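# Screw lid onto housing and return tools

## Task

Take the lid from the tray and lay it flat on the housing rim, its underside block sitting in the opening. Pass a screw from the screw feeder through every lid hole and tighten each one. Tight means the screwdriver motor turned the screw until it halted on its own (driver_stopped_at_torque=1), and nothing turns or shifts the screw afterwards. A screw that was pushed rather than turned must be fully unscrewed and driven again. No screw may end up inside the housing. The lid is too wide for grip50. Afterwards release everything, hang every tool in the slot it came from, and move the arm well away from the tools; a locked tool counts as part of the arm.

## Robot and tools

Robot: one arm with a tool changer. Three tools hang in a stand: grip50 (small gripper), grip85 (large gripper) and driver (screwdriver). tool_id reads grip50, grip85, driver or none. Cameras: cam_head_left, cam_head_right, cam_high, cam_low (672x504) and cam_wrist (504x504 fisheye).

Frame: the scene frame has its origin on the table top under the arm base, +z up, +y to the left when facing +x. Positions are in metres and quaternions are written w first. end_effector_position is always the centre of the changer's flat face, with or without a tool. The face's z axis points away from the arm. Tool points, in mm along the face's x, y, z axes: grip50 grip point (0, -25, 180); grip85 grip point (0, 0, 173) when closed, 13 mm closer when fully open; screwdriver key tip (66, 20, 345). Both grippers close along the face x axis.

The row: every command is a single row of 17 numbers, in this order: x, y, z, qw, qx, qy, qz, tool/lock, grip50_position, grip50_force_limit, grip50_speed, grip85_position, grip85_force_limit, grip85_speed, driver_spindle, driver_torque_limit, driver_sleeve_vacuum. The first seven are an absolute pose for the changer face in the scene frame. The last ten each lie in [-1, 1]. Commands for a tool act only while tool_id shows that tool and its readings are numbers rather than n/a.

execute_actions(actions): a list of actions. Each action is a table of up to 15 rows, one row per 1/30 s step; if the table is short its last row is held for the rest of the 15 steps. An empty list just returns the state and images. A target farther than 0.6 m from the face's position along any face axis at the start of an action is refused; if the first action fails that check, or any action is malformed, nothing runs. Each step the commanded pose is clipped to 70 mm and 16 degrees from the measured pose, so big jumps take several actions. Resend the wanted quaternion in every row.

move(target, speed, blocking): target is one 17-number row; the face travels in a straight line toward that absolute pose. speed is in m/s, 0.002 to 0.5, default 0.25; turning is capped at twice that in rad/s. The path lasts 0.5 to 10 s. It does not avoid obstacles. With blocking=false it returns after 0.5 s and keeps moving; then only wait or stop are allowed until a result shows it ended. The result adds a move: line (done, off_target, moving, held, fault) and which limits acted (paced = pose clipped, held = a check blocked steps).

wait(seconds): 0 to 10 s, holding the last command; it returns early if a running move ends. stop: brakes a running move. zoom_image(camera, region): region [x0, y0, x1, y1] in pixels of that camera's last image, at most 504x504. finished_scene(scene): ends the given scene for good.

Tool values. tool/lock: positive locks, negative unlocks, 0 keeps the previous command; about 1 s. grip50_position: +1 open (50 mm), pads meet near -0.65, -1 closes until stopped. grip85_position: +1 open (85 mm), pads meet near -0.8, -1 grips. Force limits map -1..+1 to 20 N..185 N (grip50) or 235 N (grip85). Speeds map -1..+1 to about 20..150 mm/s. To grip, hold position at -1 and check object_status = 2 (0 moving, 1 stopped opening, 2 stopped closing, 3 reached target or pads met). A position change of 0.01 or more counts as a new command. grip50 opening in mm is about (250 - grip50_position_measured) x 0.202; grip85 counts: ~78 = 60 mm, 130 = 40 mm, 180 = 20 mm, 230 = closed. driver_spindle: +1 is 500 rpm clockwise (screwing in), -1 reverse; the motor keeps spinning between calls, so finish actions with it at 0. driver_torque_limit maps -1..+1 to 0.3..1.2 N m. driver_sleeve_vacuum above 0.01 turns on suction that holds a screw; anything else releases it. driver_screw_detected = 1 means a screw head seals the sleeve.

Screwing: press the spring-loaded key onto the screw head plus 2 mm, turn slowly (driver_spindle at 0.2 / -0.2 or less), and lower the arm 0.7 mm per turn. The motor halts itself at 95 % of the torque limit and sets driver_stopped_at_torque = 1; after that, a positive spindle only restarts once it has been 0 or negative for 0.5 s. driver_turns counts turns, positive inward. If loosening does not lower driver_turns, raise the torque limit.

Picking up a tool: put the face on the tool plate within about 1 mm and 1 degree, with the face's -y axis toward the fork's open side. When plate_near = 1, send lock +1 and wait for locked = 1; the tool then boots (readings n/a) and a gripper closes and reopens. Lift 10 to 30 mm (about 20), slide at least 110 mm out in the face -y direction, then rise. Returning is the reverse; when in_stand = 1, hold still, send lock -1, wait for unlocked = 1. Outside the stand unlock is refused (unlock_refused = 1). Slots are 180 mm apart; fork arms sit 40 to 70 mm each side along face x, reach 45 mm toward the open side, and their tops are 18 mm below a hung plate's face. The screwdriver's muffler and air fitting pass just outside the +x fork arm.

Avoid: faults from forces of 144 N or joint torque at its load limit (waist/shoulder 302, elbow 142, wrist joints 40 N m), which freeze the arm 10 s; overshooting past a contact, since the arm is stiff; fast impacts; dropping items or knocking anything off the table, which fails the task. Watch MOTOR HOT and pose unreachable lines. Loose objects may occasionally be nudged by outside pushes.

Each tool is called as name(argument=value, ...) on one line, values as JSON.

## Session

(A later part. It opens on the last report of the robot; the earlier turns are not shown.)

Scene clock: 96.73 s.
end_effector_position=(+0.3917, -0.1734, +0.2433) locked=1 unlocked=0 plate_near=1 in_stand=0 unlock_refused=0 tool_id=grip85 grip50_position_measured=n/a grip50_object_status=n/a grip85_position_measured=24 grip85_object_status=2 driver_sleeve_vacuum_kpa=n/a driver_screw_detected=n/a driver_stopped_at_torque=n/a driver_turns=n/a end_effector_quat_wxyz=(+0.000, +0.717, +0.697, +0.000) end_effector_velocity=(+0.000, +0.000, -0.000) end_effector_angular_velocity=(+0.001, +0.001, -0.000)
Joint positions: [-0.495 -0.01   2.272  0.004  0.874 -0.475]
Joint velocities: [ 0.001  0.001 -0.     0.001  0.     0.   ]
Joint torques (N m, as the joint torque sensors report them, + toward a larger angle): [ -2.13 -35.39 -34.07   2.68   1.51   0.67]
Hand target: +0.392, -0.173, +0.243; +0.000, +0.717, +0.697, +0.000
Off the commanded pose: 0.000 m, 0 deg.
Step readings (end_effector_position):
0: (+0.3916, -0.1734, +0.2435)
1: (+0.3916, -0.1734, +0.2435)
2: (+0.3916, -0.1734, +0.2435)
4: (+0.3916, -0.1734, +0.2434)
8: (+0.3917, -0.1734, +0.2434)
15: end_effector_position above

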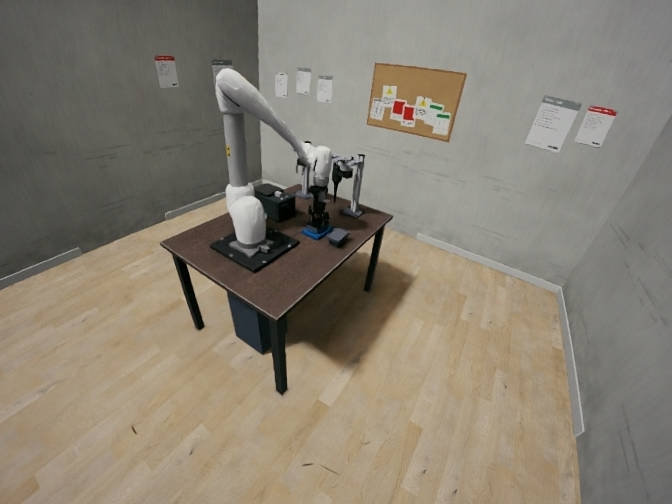

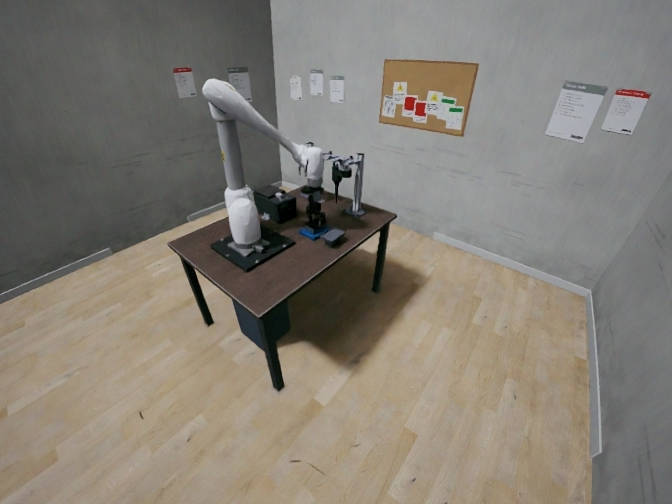

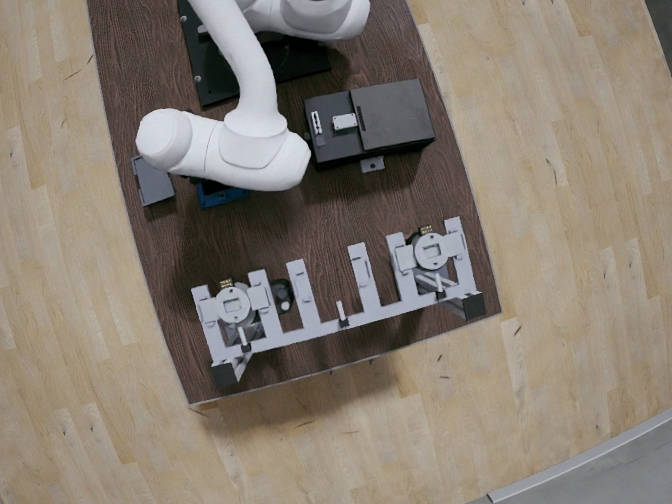

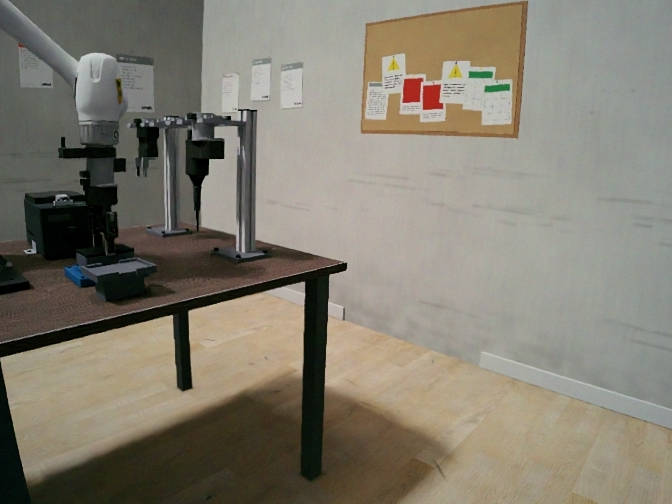

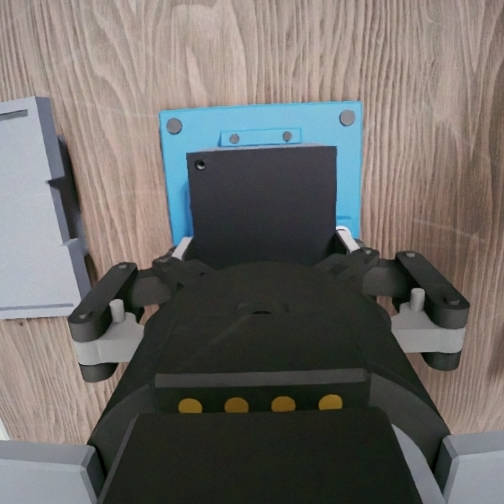

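execute_actions(actions=[[[0.3917,-0.1734,0.2434,0,0.7167,0.6974,0,0,1,0,0,1,-0.5,-1,0,0,0]]])

move(target=[0.3917,-0.1734,0.27,0,0.7167,0.6974,0,0,1,0,0,1,-0.5,-1,0,0,0], speed=0.08)

zoom_image(camera="cam_low", region=[70, 235, 140, 270])

Scene clock: 97.83 s.
end_effector_position=(+0.3916, -0.1734, +0.2432) locked=1 unlocked=0 plate_near=1 in_stand=0 unlock_refused=0 tool_id=grip85 grip50_position_measured=n/a grip50_object_status=n/a grip85_position_measured=4 grip85_object_status=0 driver_sleeve_vacuum_kpa=n/a driver_screw_detected=n/a driver_stopped_at_torque=n/a driver_turns=n/a end_effector_quat_wxyz=(-0.000, +0.717, +0.697, -0.000) end_effector_velocity=(+0.000, +0.000, -0.000) end_effector_angular_velocity=(+0.000, -0.001, +0.000)
Joint positions: [-0.495 -0.01   2.272  0.004  0.874 -0.476]
Joint velocities: [ 0.    -0.     0.     0.001 -0.001 -0.001]
Joint torques (N m, as the joint torque sensors report them, + toward a larger angle): [ -0.67 -39.04 -41.56   3.44  -0.21   0.12]
Hand target: +0.392, -0.173, +0.243; +0.000, +0.717, +0.697, -0.000
Off the commanded pose: 0.000 m, 0 deg.
Step readings (end_effector_position):
0: (+0.3917, -0.1734, +0.2432)
1: (+0.3917, -0.1734, +0.2432)
2: (+0.3917, -0.1734, +0.2432)
4: (+0.3916, -0.1734, +0.2432)
8: (+0.3916, -0.1734, +0.2432)
15: end_effector_position above

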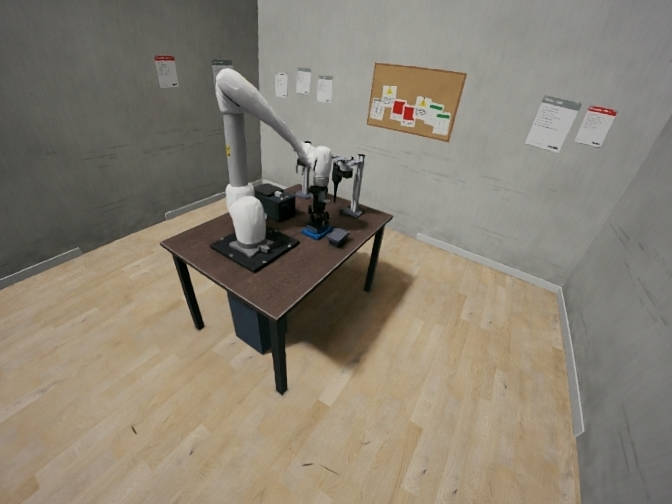

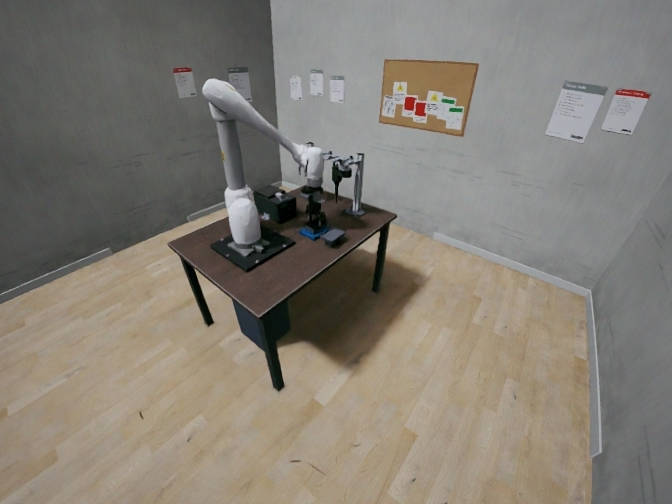

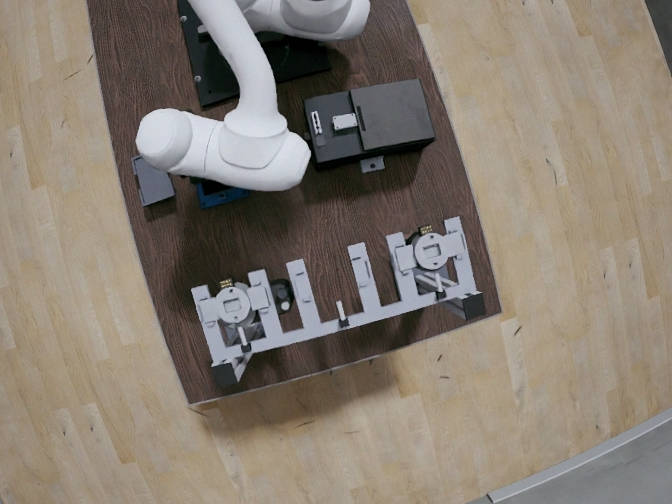

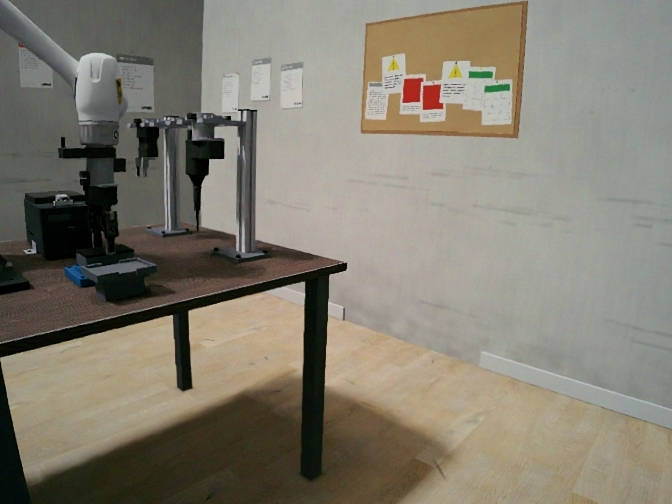

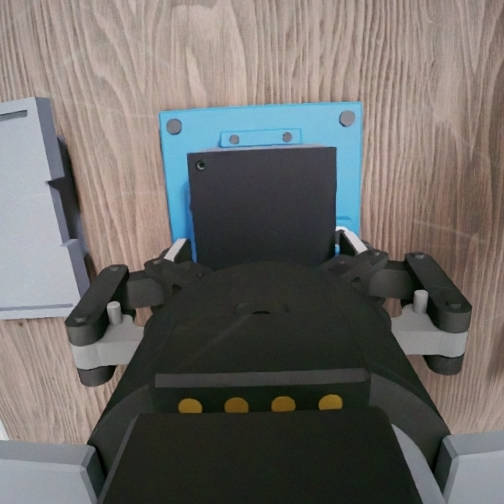

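Scene clock: 98.57 s.
end_effector_position=(+0.3916, -0.1734, +0.2700) locked=1 unlocked=0 plate_near=1 in_stand=0 unlock_refused=0 tool_id=grip85 grip50_position_measured=n/a grip50_object_status=n/a grip85_position_measured=3 grip85_object_status=3 driver_sleeve_vacuum_kpa=n/a driver_screw_detected=n/a driver_stopped_at_torque=n/a driver_turns=n/a end_effector_quat_wxyz=(-0.000, +0.717, +0.697, -0.000) end_effector_velocity=(+0.000, +0.000, +0.000) end_effector_angular_velocity=(+0.000, +0.000, +0.000)
Joint positions: [-0.495 -0.045  2.245  0.004  0.936 -0.476]
Joint velocities: [ 0.    -0.    -0.     0.     0.001  0.   ]
Joint torques (N m, as the joint torque sensors report them, + toward a larger angle): [ -0.34 -38.   -44.05   3.55  -0.2    0.12]
Hand target: +0.392, -0.173, +0.270; +0.000, +0.717, +0.697, -0.000
Off the commanded pose: 0.000 m, 0 deg.
move: done

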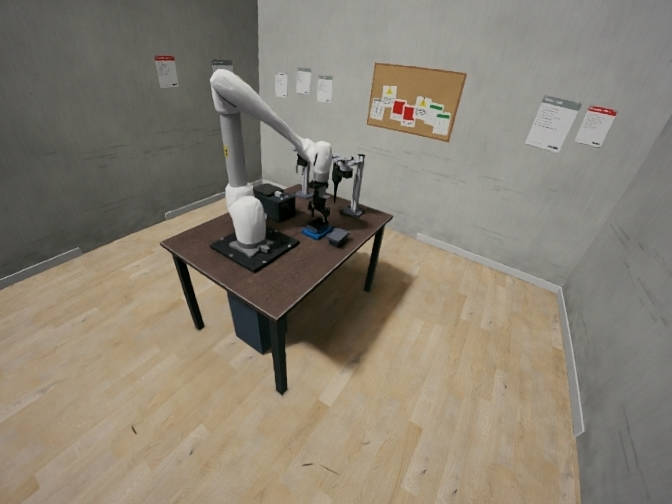

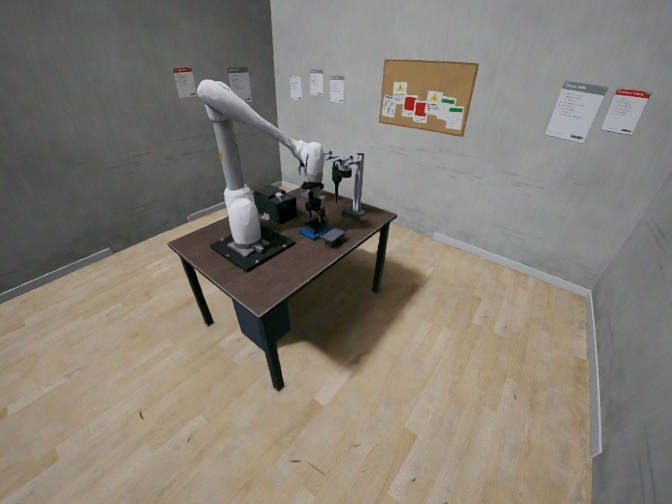

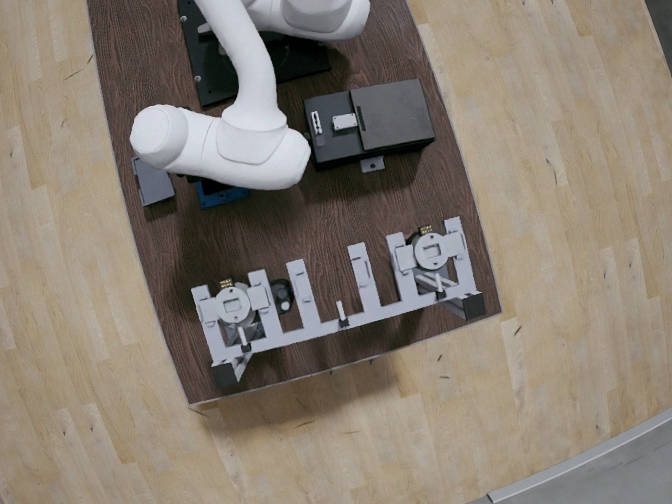

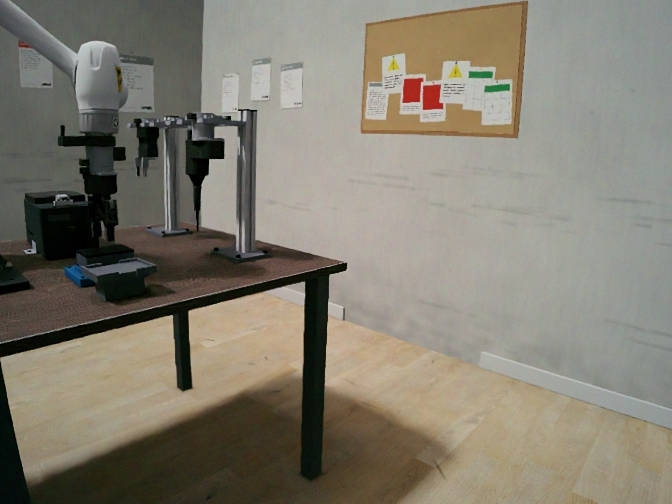

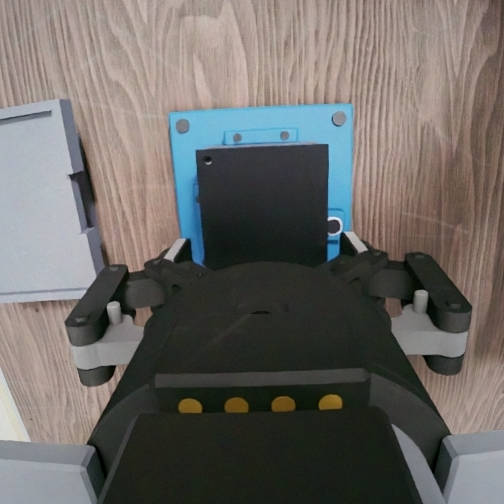

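Region (70, 235, 140, 270) of cam_low's 672x504 image, scaled by 7.200, with more detail than that image has.

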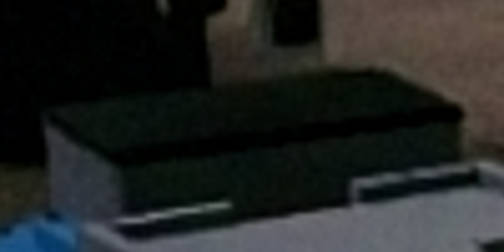

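move(target=[0.47,-0.15,0.30,0,0.7071,0.7071,0,0,1,0,0,1,-0.5,-1,0,0,0], speed=0.3)

zoom_image(camera="cam_wrist", region=[120, 0, 350, 230])

move(target=[0.575,0.030,0.432,0,0.7110,0.7032,0,0,1,0,0,1,-0.5,-1,0,0,0], speed=0.3)

Scene clock: 99.47 s.
end_effector_position=(+0.4699, -0.1499, +0.3001) locked=1 unlocked=0 plate_near=1 in_stand=0 unlock_refused=0 tool_id=grip85 grip50_position_measured=n/a grip50_object_status=n/a grip85_position_measured=3 grip85_object_status=3 driver_sleeve_vacuum_kpa=n/a driver_screw_detected=n/a driver_stopped_at_torque=n/a driver_turns=n/a end_effector_quat_wxyz=(+0.000, +0.707, +0.707, +0.000) end_effector_velocity=(+0.000, -0.000, +0.000) end_effector_angular_velocity=(-0.001, -0.000, -0.000)
Joint positions: [-0.375  0.027  2.108  0.003  1.001 -0.383]
Joint velocities: [ 0.     0.    -0.001 -0.001 -0.     0.001]
Joint torques (N m, as the joint torque sensors report them, + toward a larger angle): [  0.45 -48.37 -44.9    3.44  -0.15   0.15]
Hand target: +0.470, -0.150, +0.300; +0.000, +0.707, +0.707, +0.000
Off the commanded pose: 0.000 m, 0 deg.
move: done

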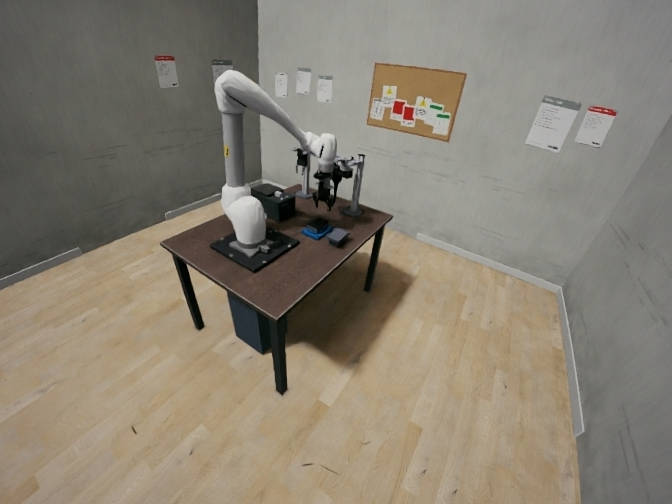

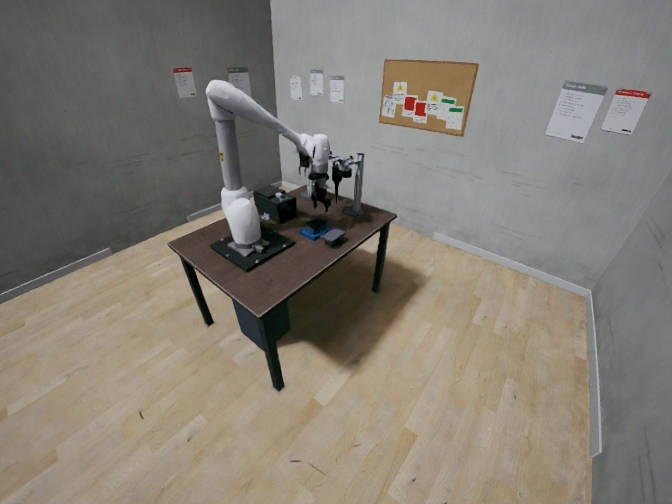

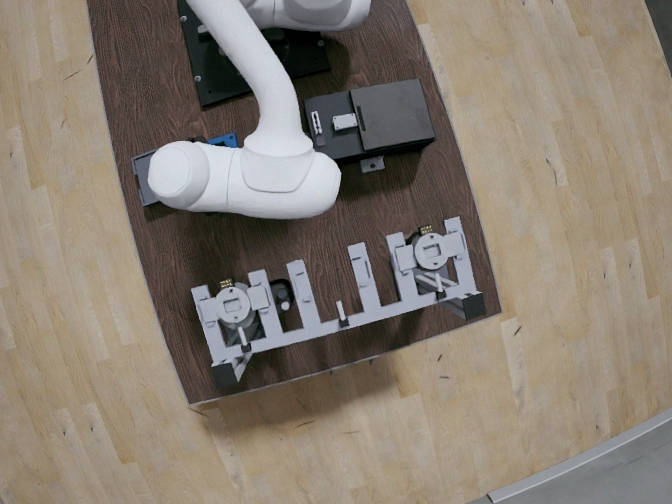

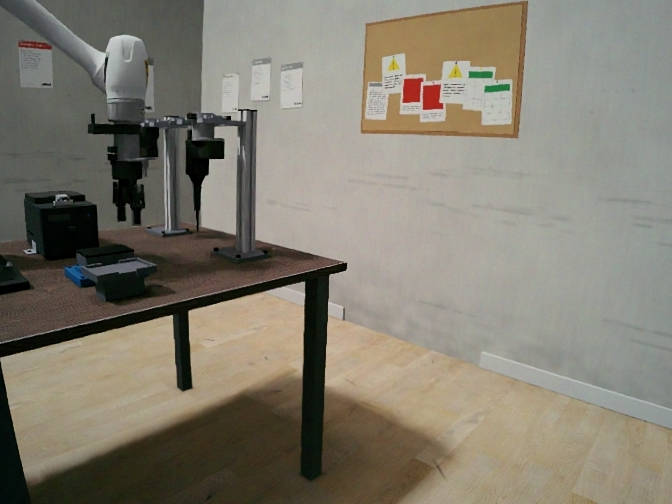

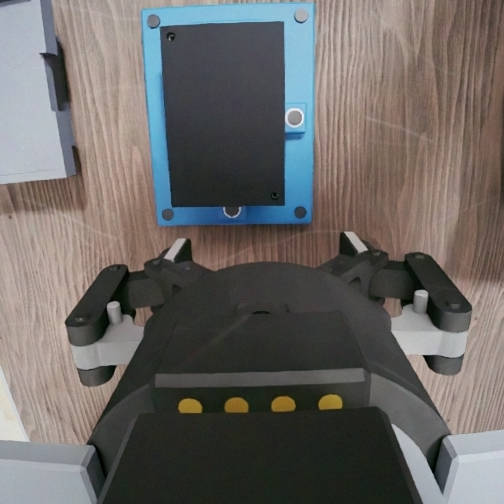

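Region (120, 0, 350, 230) of cam_wrist's 504x504 image, scaled by 2.191, with more detail than that image has.

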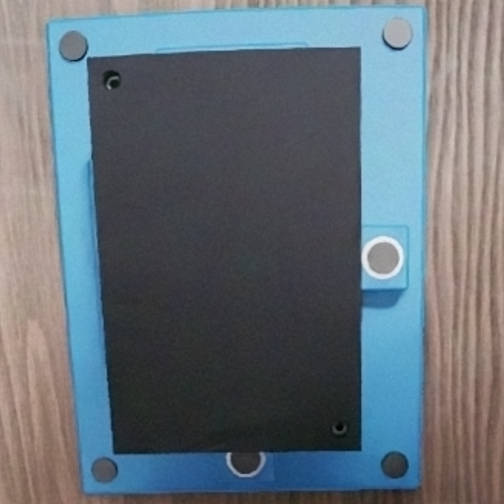

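Scene clock: 100.70 s.
end_effector_position=(+0.5746, +0.0302, +0.4321) locked=1 unlocked=0 plate_near=1 in_stand=0 unlock_refused=0 tool_id=grip85 grip50_position_measured=n/a grip50_object_status=n/a grip85_position_measured=3 grip85_object_status=3 driver_sleeve_vacuum_kpa=n/a driver_screw_detected=n/a driver_stopped_at_torque=n/a driver_turns=n/a end_effector_quat_wxyz=(-0.000, +0.711, +0.703, +0.000) end_effector_velocity=(+0.000, +0.000, +0.000) end_effector_angular_velocity=(+0.000, -0.000, +0.000)
Joint positions: [-0.002  0.059  1.812  0.     1.264  0.003]
Joint velocities: [ 0.     0.    -0.001  0.     0.001  0.   ]
Joint torques (N m, as the joint torque sensors report them, + toward a larger angle): [ -1.1  -57.34 -52.48   4.03  -0.35   0.06]
Hand target: +0.575, +0.030, +0.432; -0.000, +0.711, +0.703, +0.000
Off the commanded pose: 0.000 m, 0 deg.
move: done

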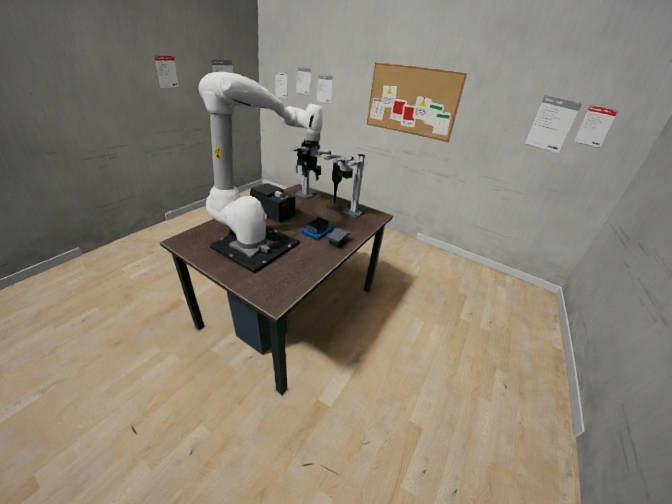

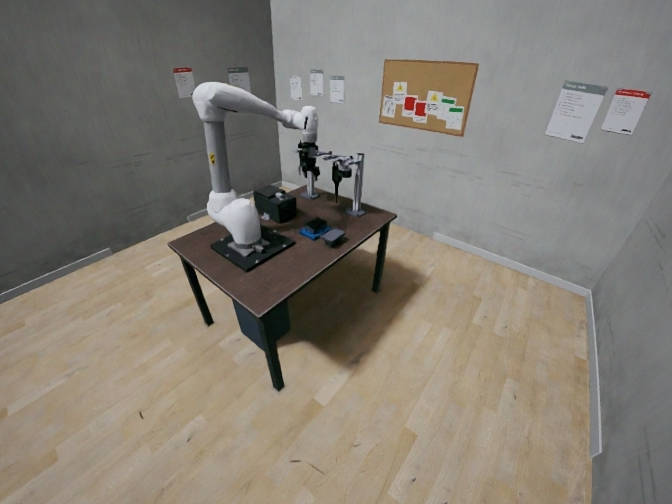

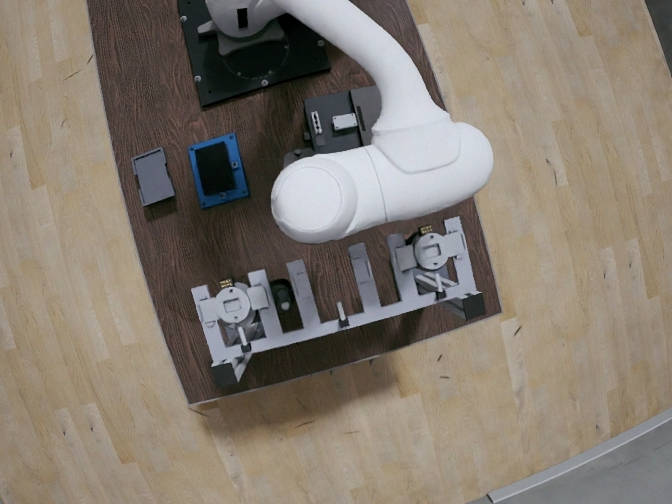

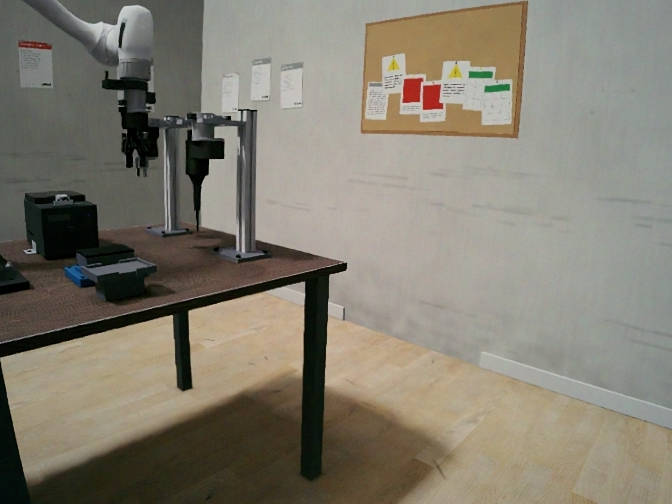

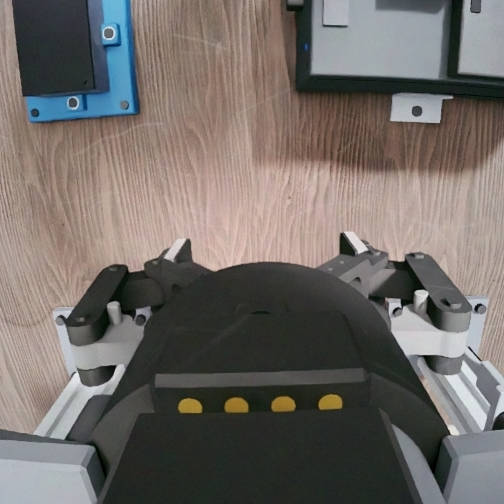

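move(target=[0.6982,0.0286,0.432,0,0.7110,0.7032,0,0,1,0,0,0,-0.5,1,0,0,0], speed=0.1)

move(target=[0.6982,0.0286,0.4125,0,0.7110,0.7032,0,0,1,0,0,1,-0.5,1,0,0,0], speed=0.025)

Scene clock: 102.43 s.
end_effector_position=(+0.6981, +0.0287, +0.4321) locked=1 unlocked=0 plate_near=1 in_stand=0 unlock_refused=0 tool_id=grip85 grip50_position_measured=n/a grip50_object_status=n/a grip85_position_measured=129 grip85_object_status=3 driver_sleeve_vacuum_kpa=n/a driver_screw_detected=n/a driver_stopped_at_torque=n/a driver_turns=n/a end_effector_quat_wxyz=(+0.000, +0.711, +0.703, +0.000) end_effector_velocity=(+0.000, +0.000, -0.000) end_effector_angular_velocity=(+0.001, -0.001, +0.000)
Joint positions: [-0.003  0.252  1.583  0.     1.3    0.002]
Joint velocities: [-0.     0.    -0.     0.001 -0.001 -0.001]
Joint torques (N m, as the joint torque sensors report them, + toward a larger angle): [ -0.86 -80.64 -53.24   4.43  -0.16  -0.08]
Hand target: +0.698, +0.029, +0.432; +0.000, +0.711, +0.703, -0.000
Off the commanded pose: 0.000 m, 0 deg.
move: done

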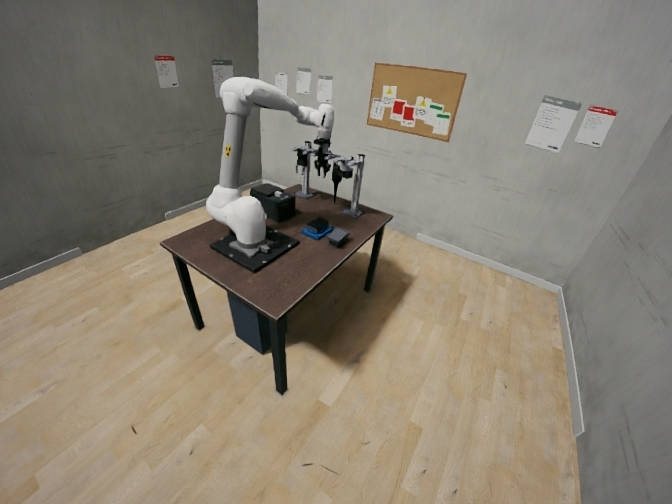

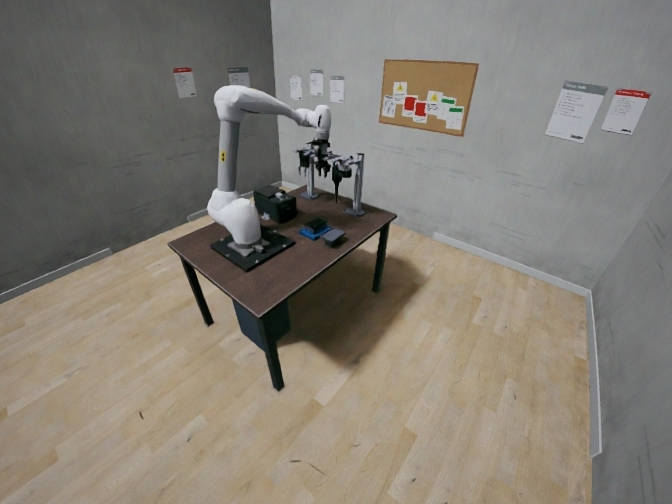

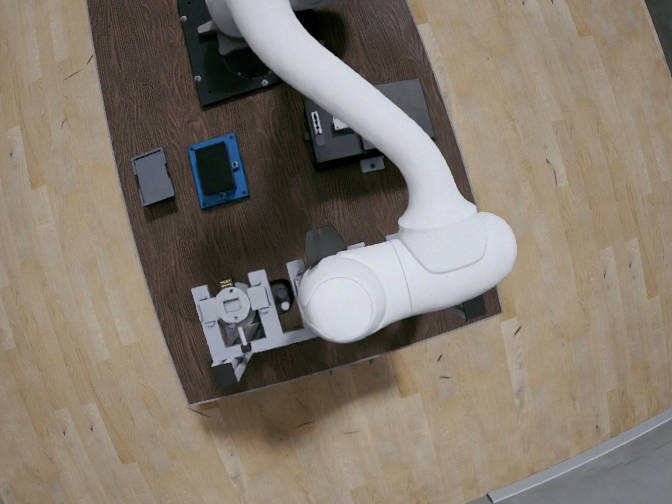

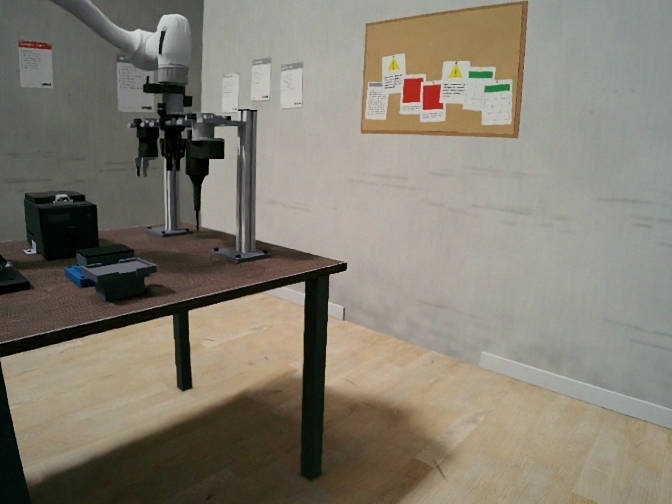

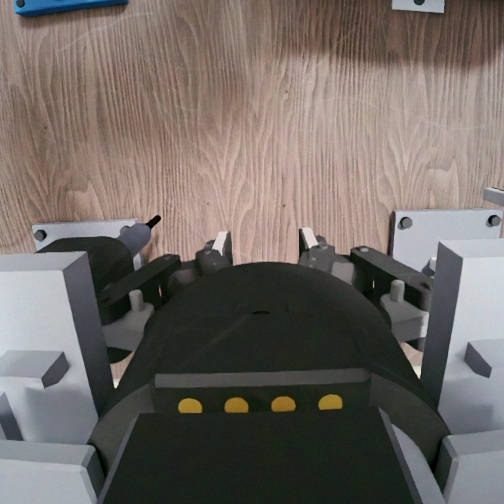

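Scene clock: 103.43 s.
end_effector_position=(+0.6982, +0.0286, +0.4125) locked=1 unlocked=0 plate_near=1 in_stand=1 unlock_refused=0 tool_id=grip85 grip50_position_measured=n/a grip50_object_status=n/a grip85_position_measured=3 grip85_object_status=3 driver_sleeve_vacuum_kpa=n/a driver_screw_detected=n/a driver_stopped_at_torque=n/a driver_turns=n/a end_effector_quat_wxyz=(+0.000, +0.711, +0.703, +0.000) end_effector_velocity=(-0.000, -0.000, -0.000) end_effector_angular_velocity=(+0.000, +0.000, +0.000)
Joint positions: [-0.003  0.261  1.608  0.     1.266  0.002]
Joint velocities: [-0.     0.     0.     0.    -0.    -0.001]
Joint torques (N m, as the joint torque sensors report them, + toward a larger angle): [ -1.26 -81.1  -52.32   4.07  -0.17  -0.03]
Hand target: +0.698, +0.029, +0.412; -0.000, +0.711, +0.703, +0.000
Off the commanded pose: 0.000 m, 0 deg.
move: done

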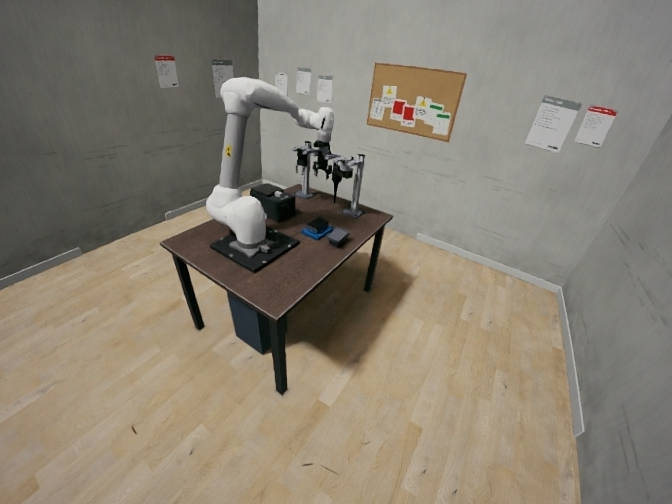

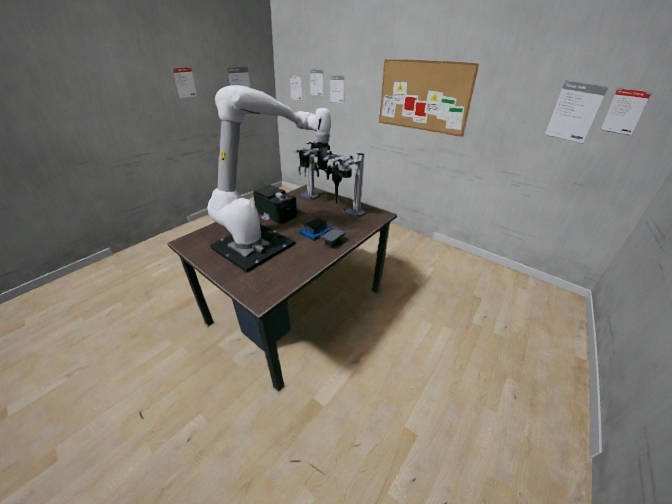

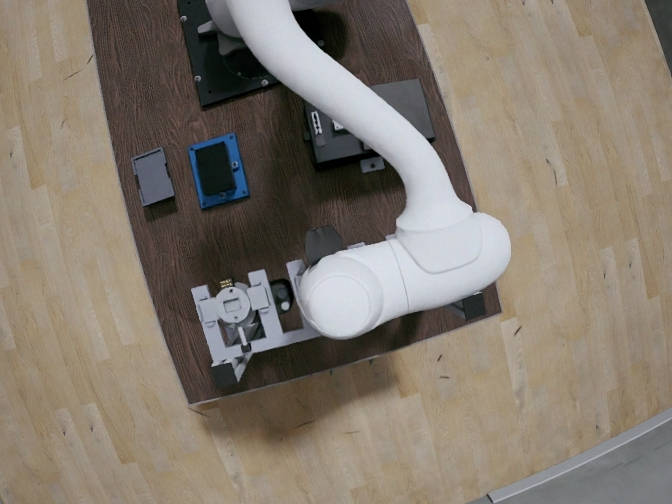

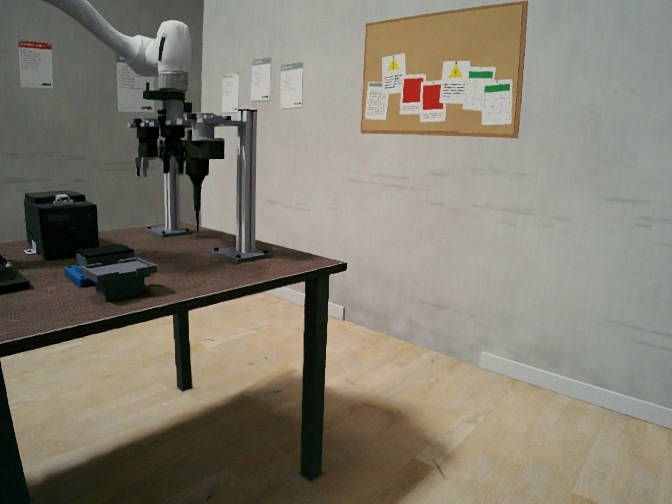

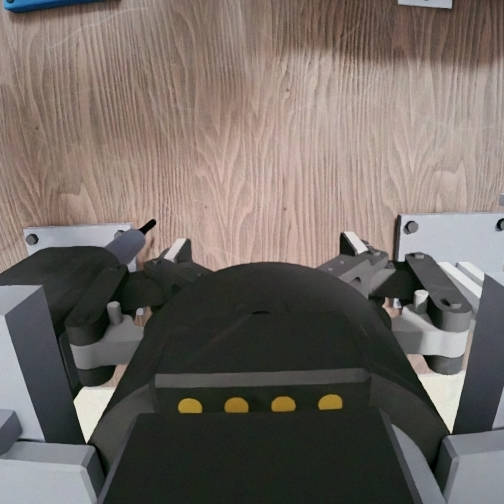

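execute_actions(actions=[])

Scene clock: 103.97 s.
end_effector_position=(+0.6982, +0.0286, +0.4125) locked=1 unlocked=0 plate_near=1 in_stand=1 unlock_refused=0 tool_id=grip85 grip50_position_measured=n/a grip50_object_status=n/a grip85_position_measured=3 grip85_object_status=3 driver_sleeve_vacuum_kpa=n/a driver_screw_detected=n/a driver_stopped_at_torque=n/a driver_turns=n/a end_effector_quat_wxyz=(+0.000, +0.711, +0.703, -0.000) end_effector_velocity=(+0.000, -0.000, +0.000) end_effector_angular_velocity=(+0.001, -0.001, -0.001)
Joint positions: [-0.003  0.261  1.608  0.     1.266  0.002]
Joint velocities: [-0.    -0.     0.     0.001 -0.     0.   ]
Joint torques (N m, as the joint torque sensors report them, + toward a larger angle): [ -1.02 -82.25 -51.98   4.01  -0.23  -0.04]
Hand target: +0.698, +0.029, +0.412; -0.000, +0.711, +0.703, +0.000
Off the commanded pose: 0.000 m, 0 deg.

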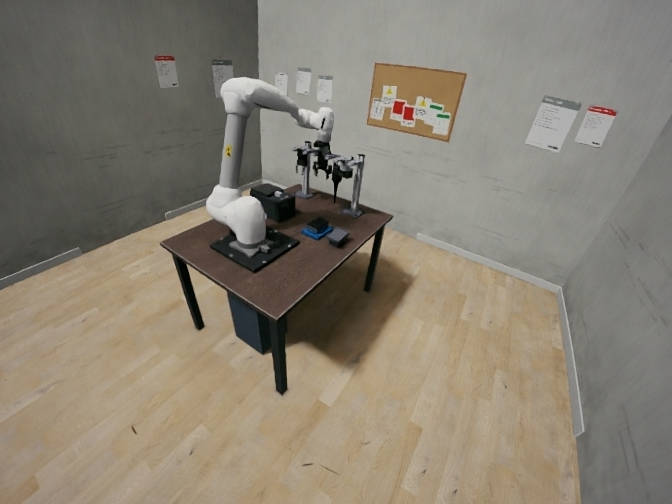

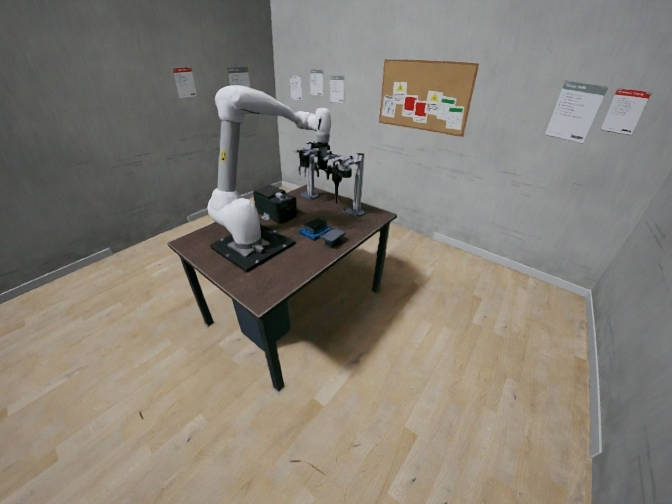

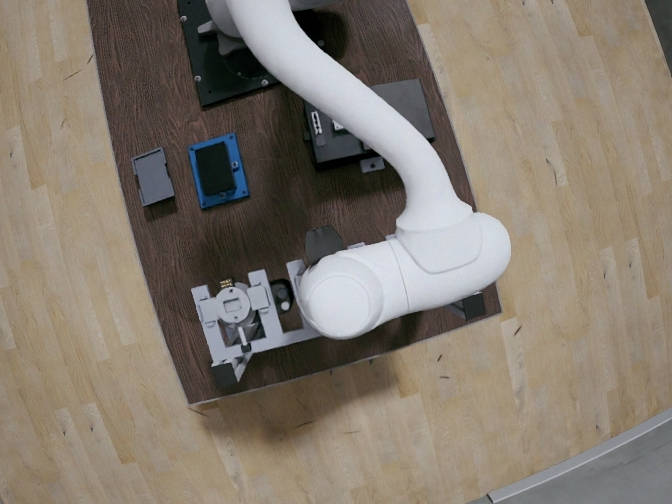

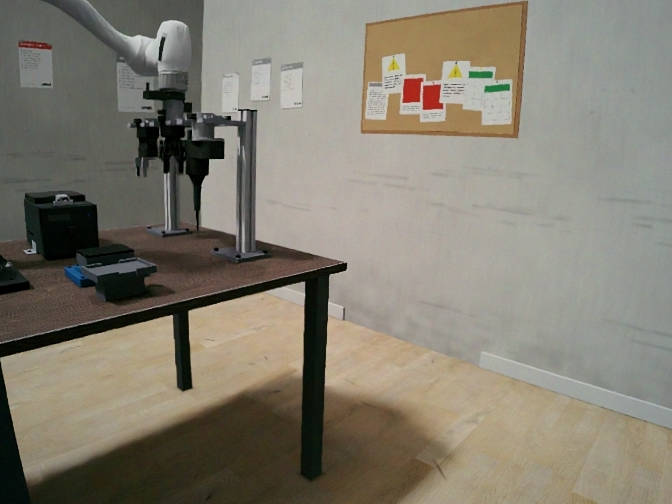

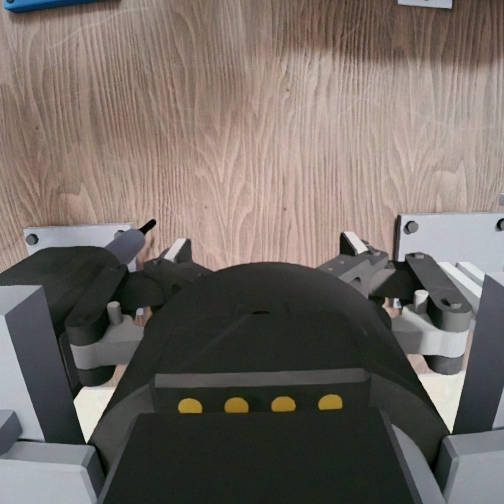

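execute_actions(actions=[[[0.6982,0.0286,0.4123,0,0.7110,0.7032,0,-1,1,0,0,1,-0.5,0,0,0,0]],[[0.6982,0.0286,0.4123,0,0.7110,0.7032,0,-1,1,0,0,1,-0.5,0,0,0,0]],[[0.6982,0.0286,0.4123,0,0.7110,0.7032,0,-1,1,0,0,1,-0.5,0,0,0,0]]])

Scene clock: 105.57 s.
end_effector_position=(+0.6982, +0.0286, +0.4123) locked=0 unlocked=1 plate_near=1 in_stand=1 unlock_refused=0 tool_id=none grip50_position_measured=n/a grip50_object_status=n/a grip85_position_measured=n/a grip85_object_status=n/a driver_sleeve_vacuum_kpa=n/a driver_screw_detected=n/a driver_stopped_at_torque=n/a driver_turns=n/a end_effector_quat_wxyz=(-0.000, +0.711, +0.703, -0.000) end_effector_velocity=(+0.000, +0.000, +0.000) end_effector_angular_velocity=(+0.001, -0.000, -0.001)
Joint positions: [-0.003  0.261  1.608  0.     1.266  0.002]
Joint velocities: [ 0.    -0.    -0.     0.001 -0.     0.001]
Joint torques (N m, as the joint torque sensors report them, + toward a larger angle): [ -0.95 -71.65 -45.08   4.24  -0.27   0.03]
Hand target: +0.698, +0.029, +0.412; -0.000, +0.711, +0.703, -0.000
Off the commanded pose: 0.000 m, 0 deg.
Step readings (end_effector_position; steps 1 to 15: 1st action; 16 to 30: 2nd action; 31 to 45: 3rd action):
0: (+0.6982, +0.0286, +0.4125)
1: (+0.6982, +0.0286, +0.4123)
2: (+0.6982, +0.0286, +0.4123)
4: (+0.6982, +0.0286, +0.4123)
8: (+0.6982, +0.0286, +0.4123)
15: (+0.6982, +0.0286, +0.4123)
16: (+0.6982, +0.0286, +0.4123)
17: (+0.6982, +0.0286, +0.4123)
19: (+0.6982, +0.0286, +0.4123)
23: (+0.6982, +0.0286, +0.4123)
30: (+0.6982, +0.0286, +0.4123)
31: (+0.6982, +0.0286, +0.4123)
32: (+0.6982, +0.0286, +0.4123)
34: (+0.6982, +0.0286, +0.4123)
38: (+0.6982, +0.0286, +0.4123)
45: end_effector_position above

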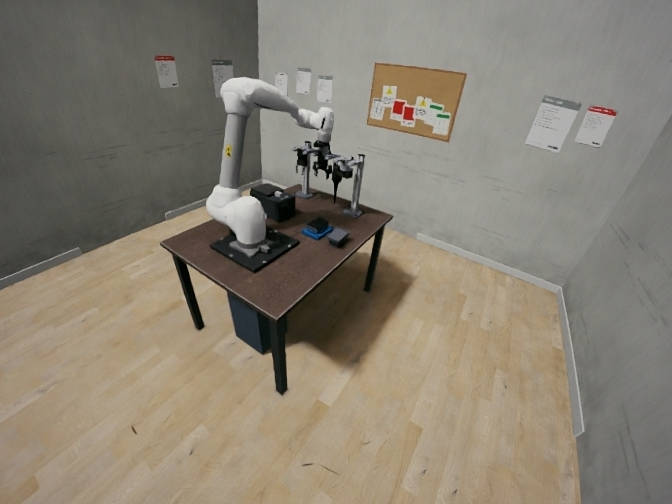

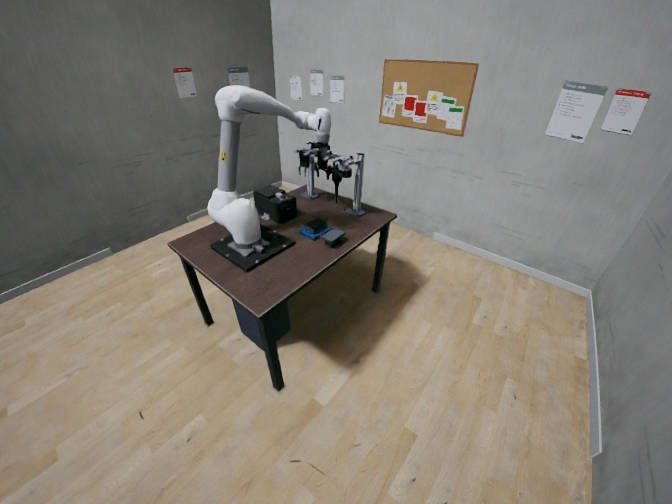

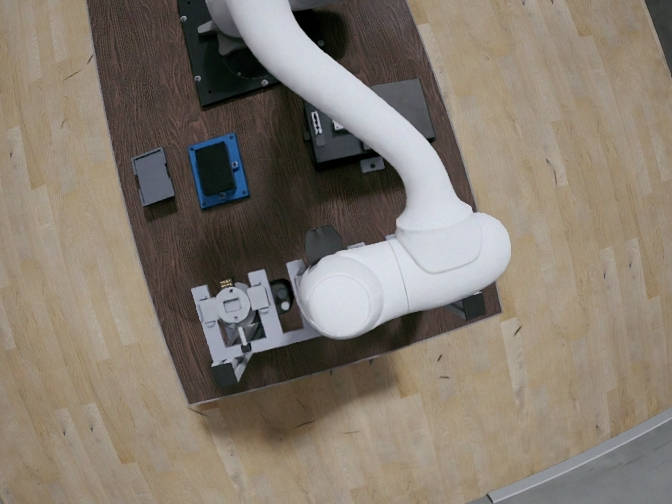

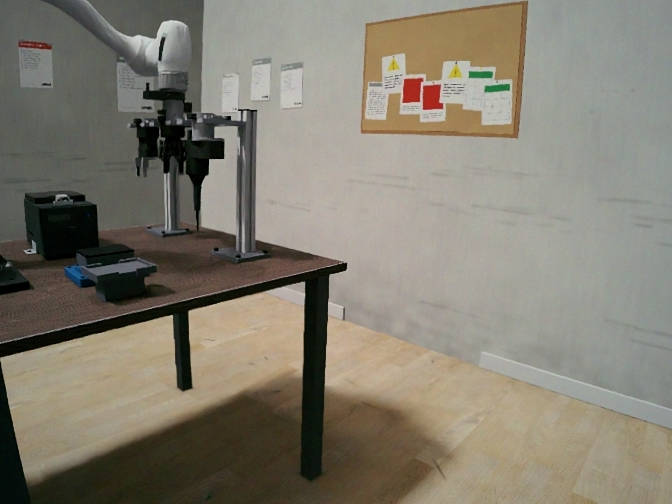

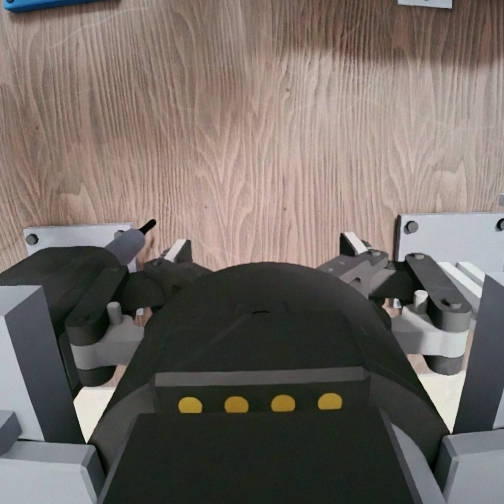

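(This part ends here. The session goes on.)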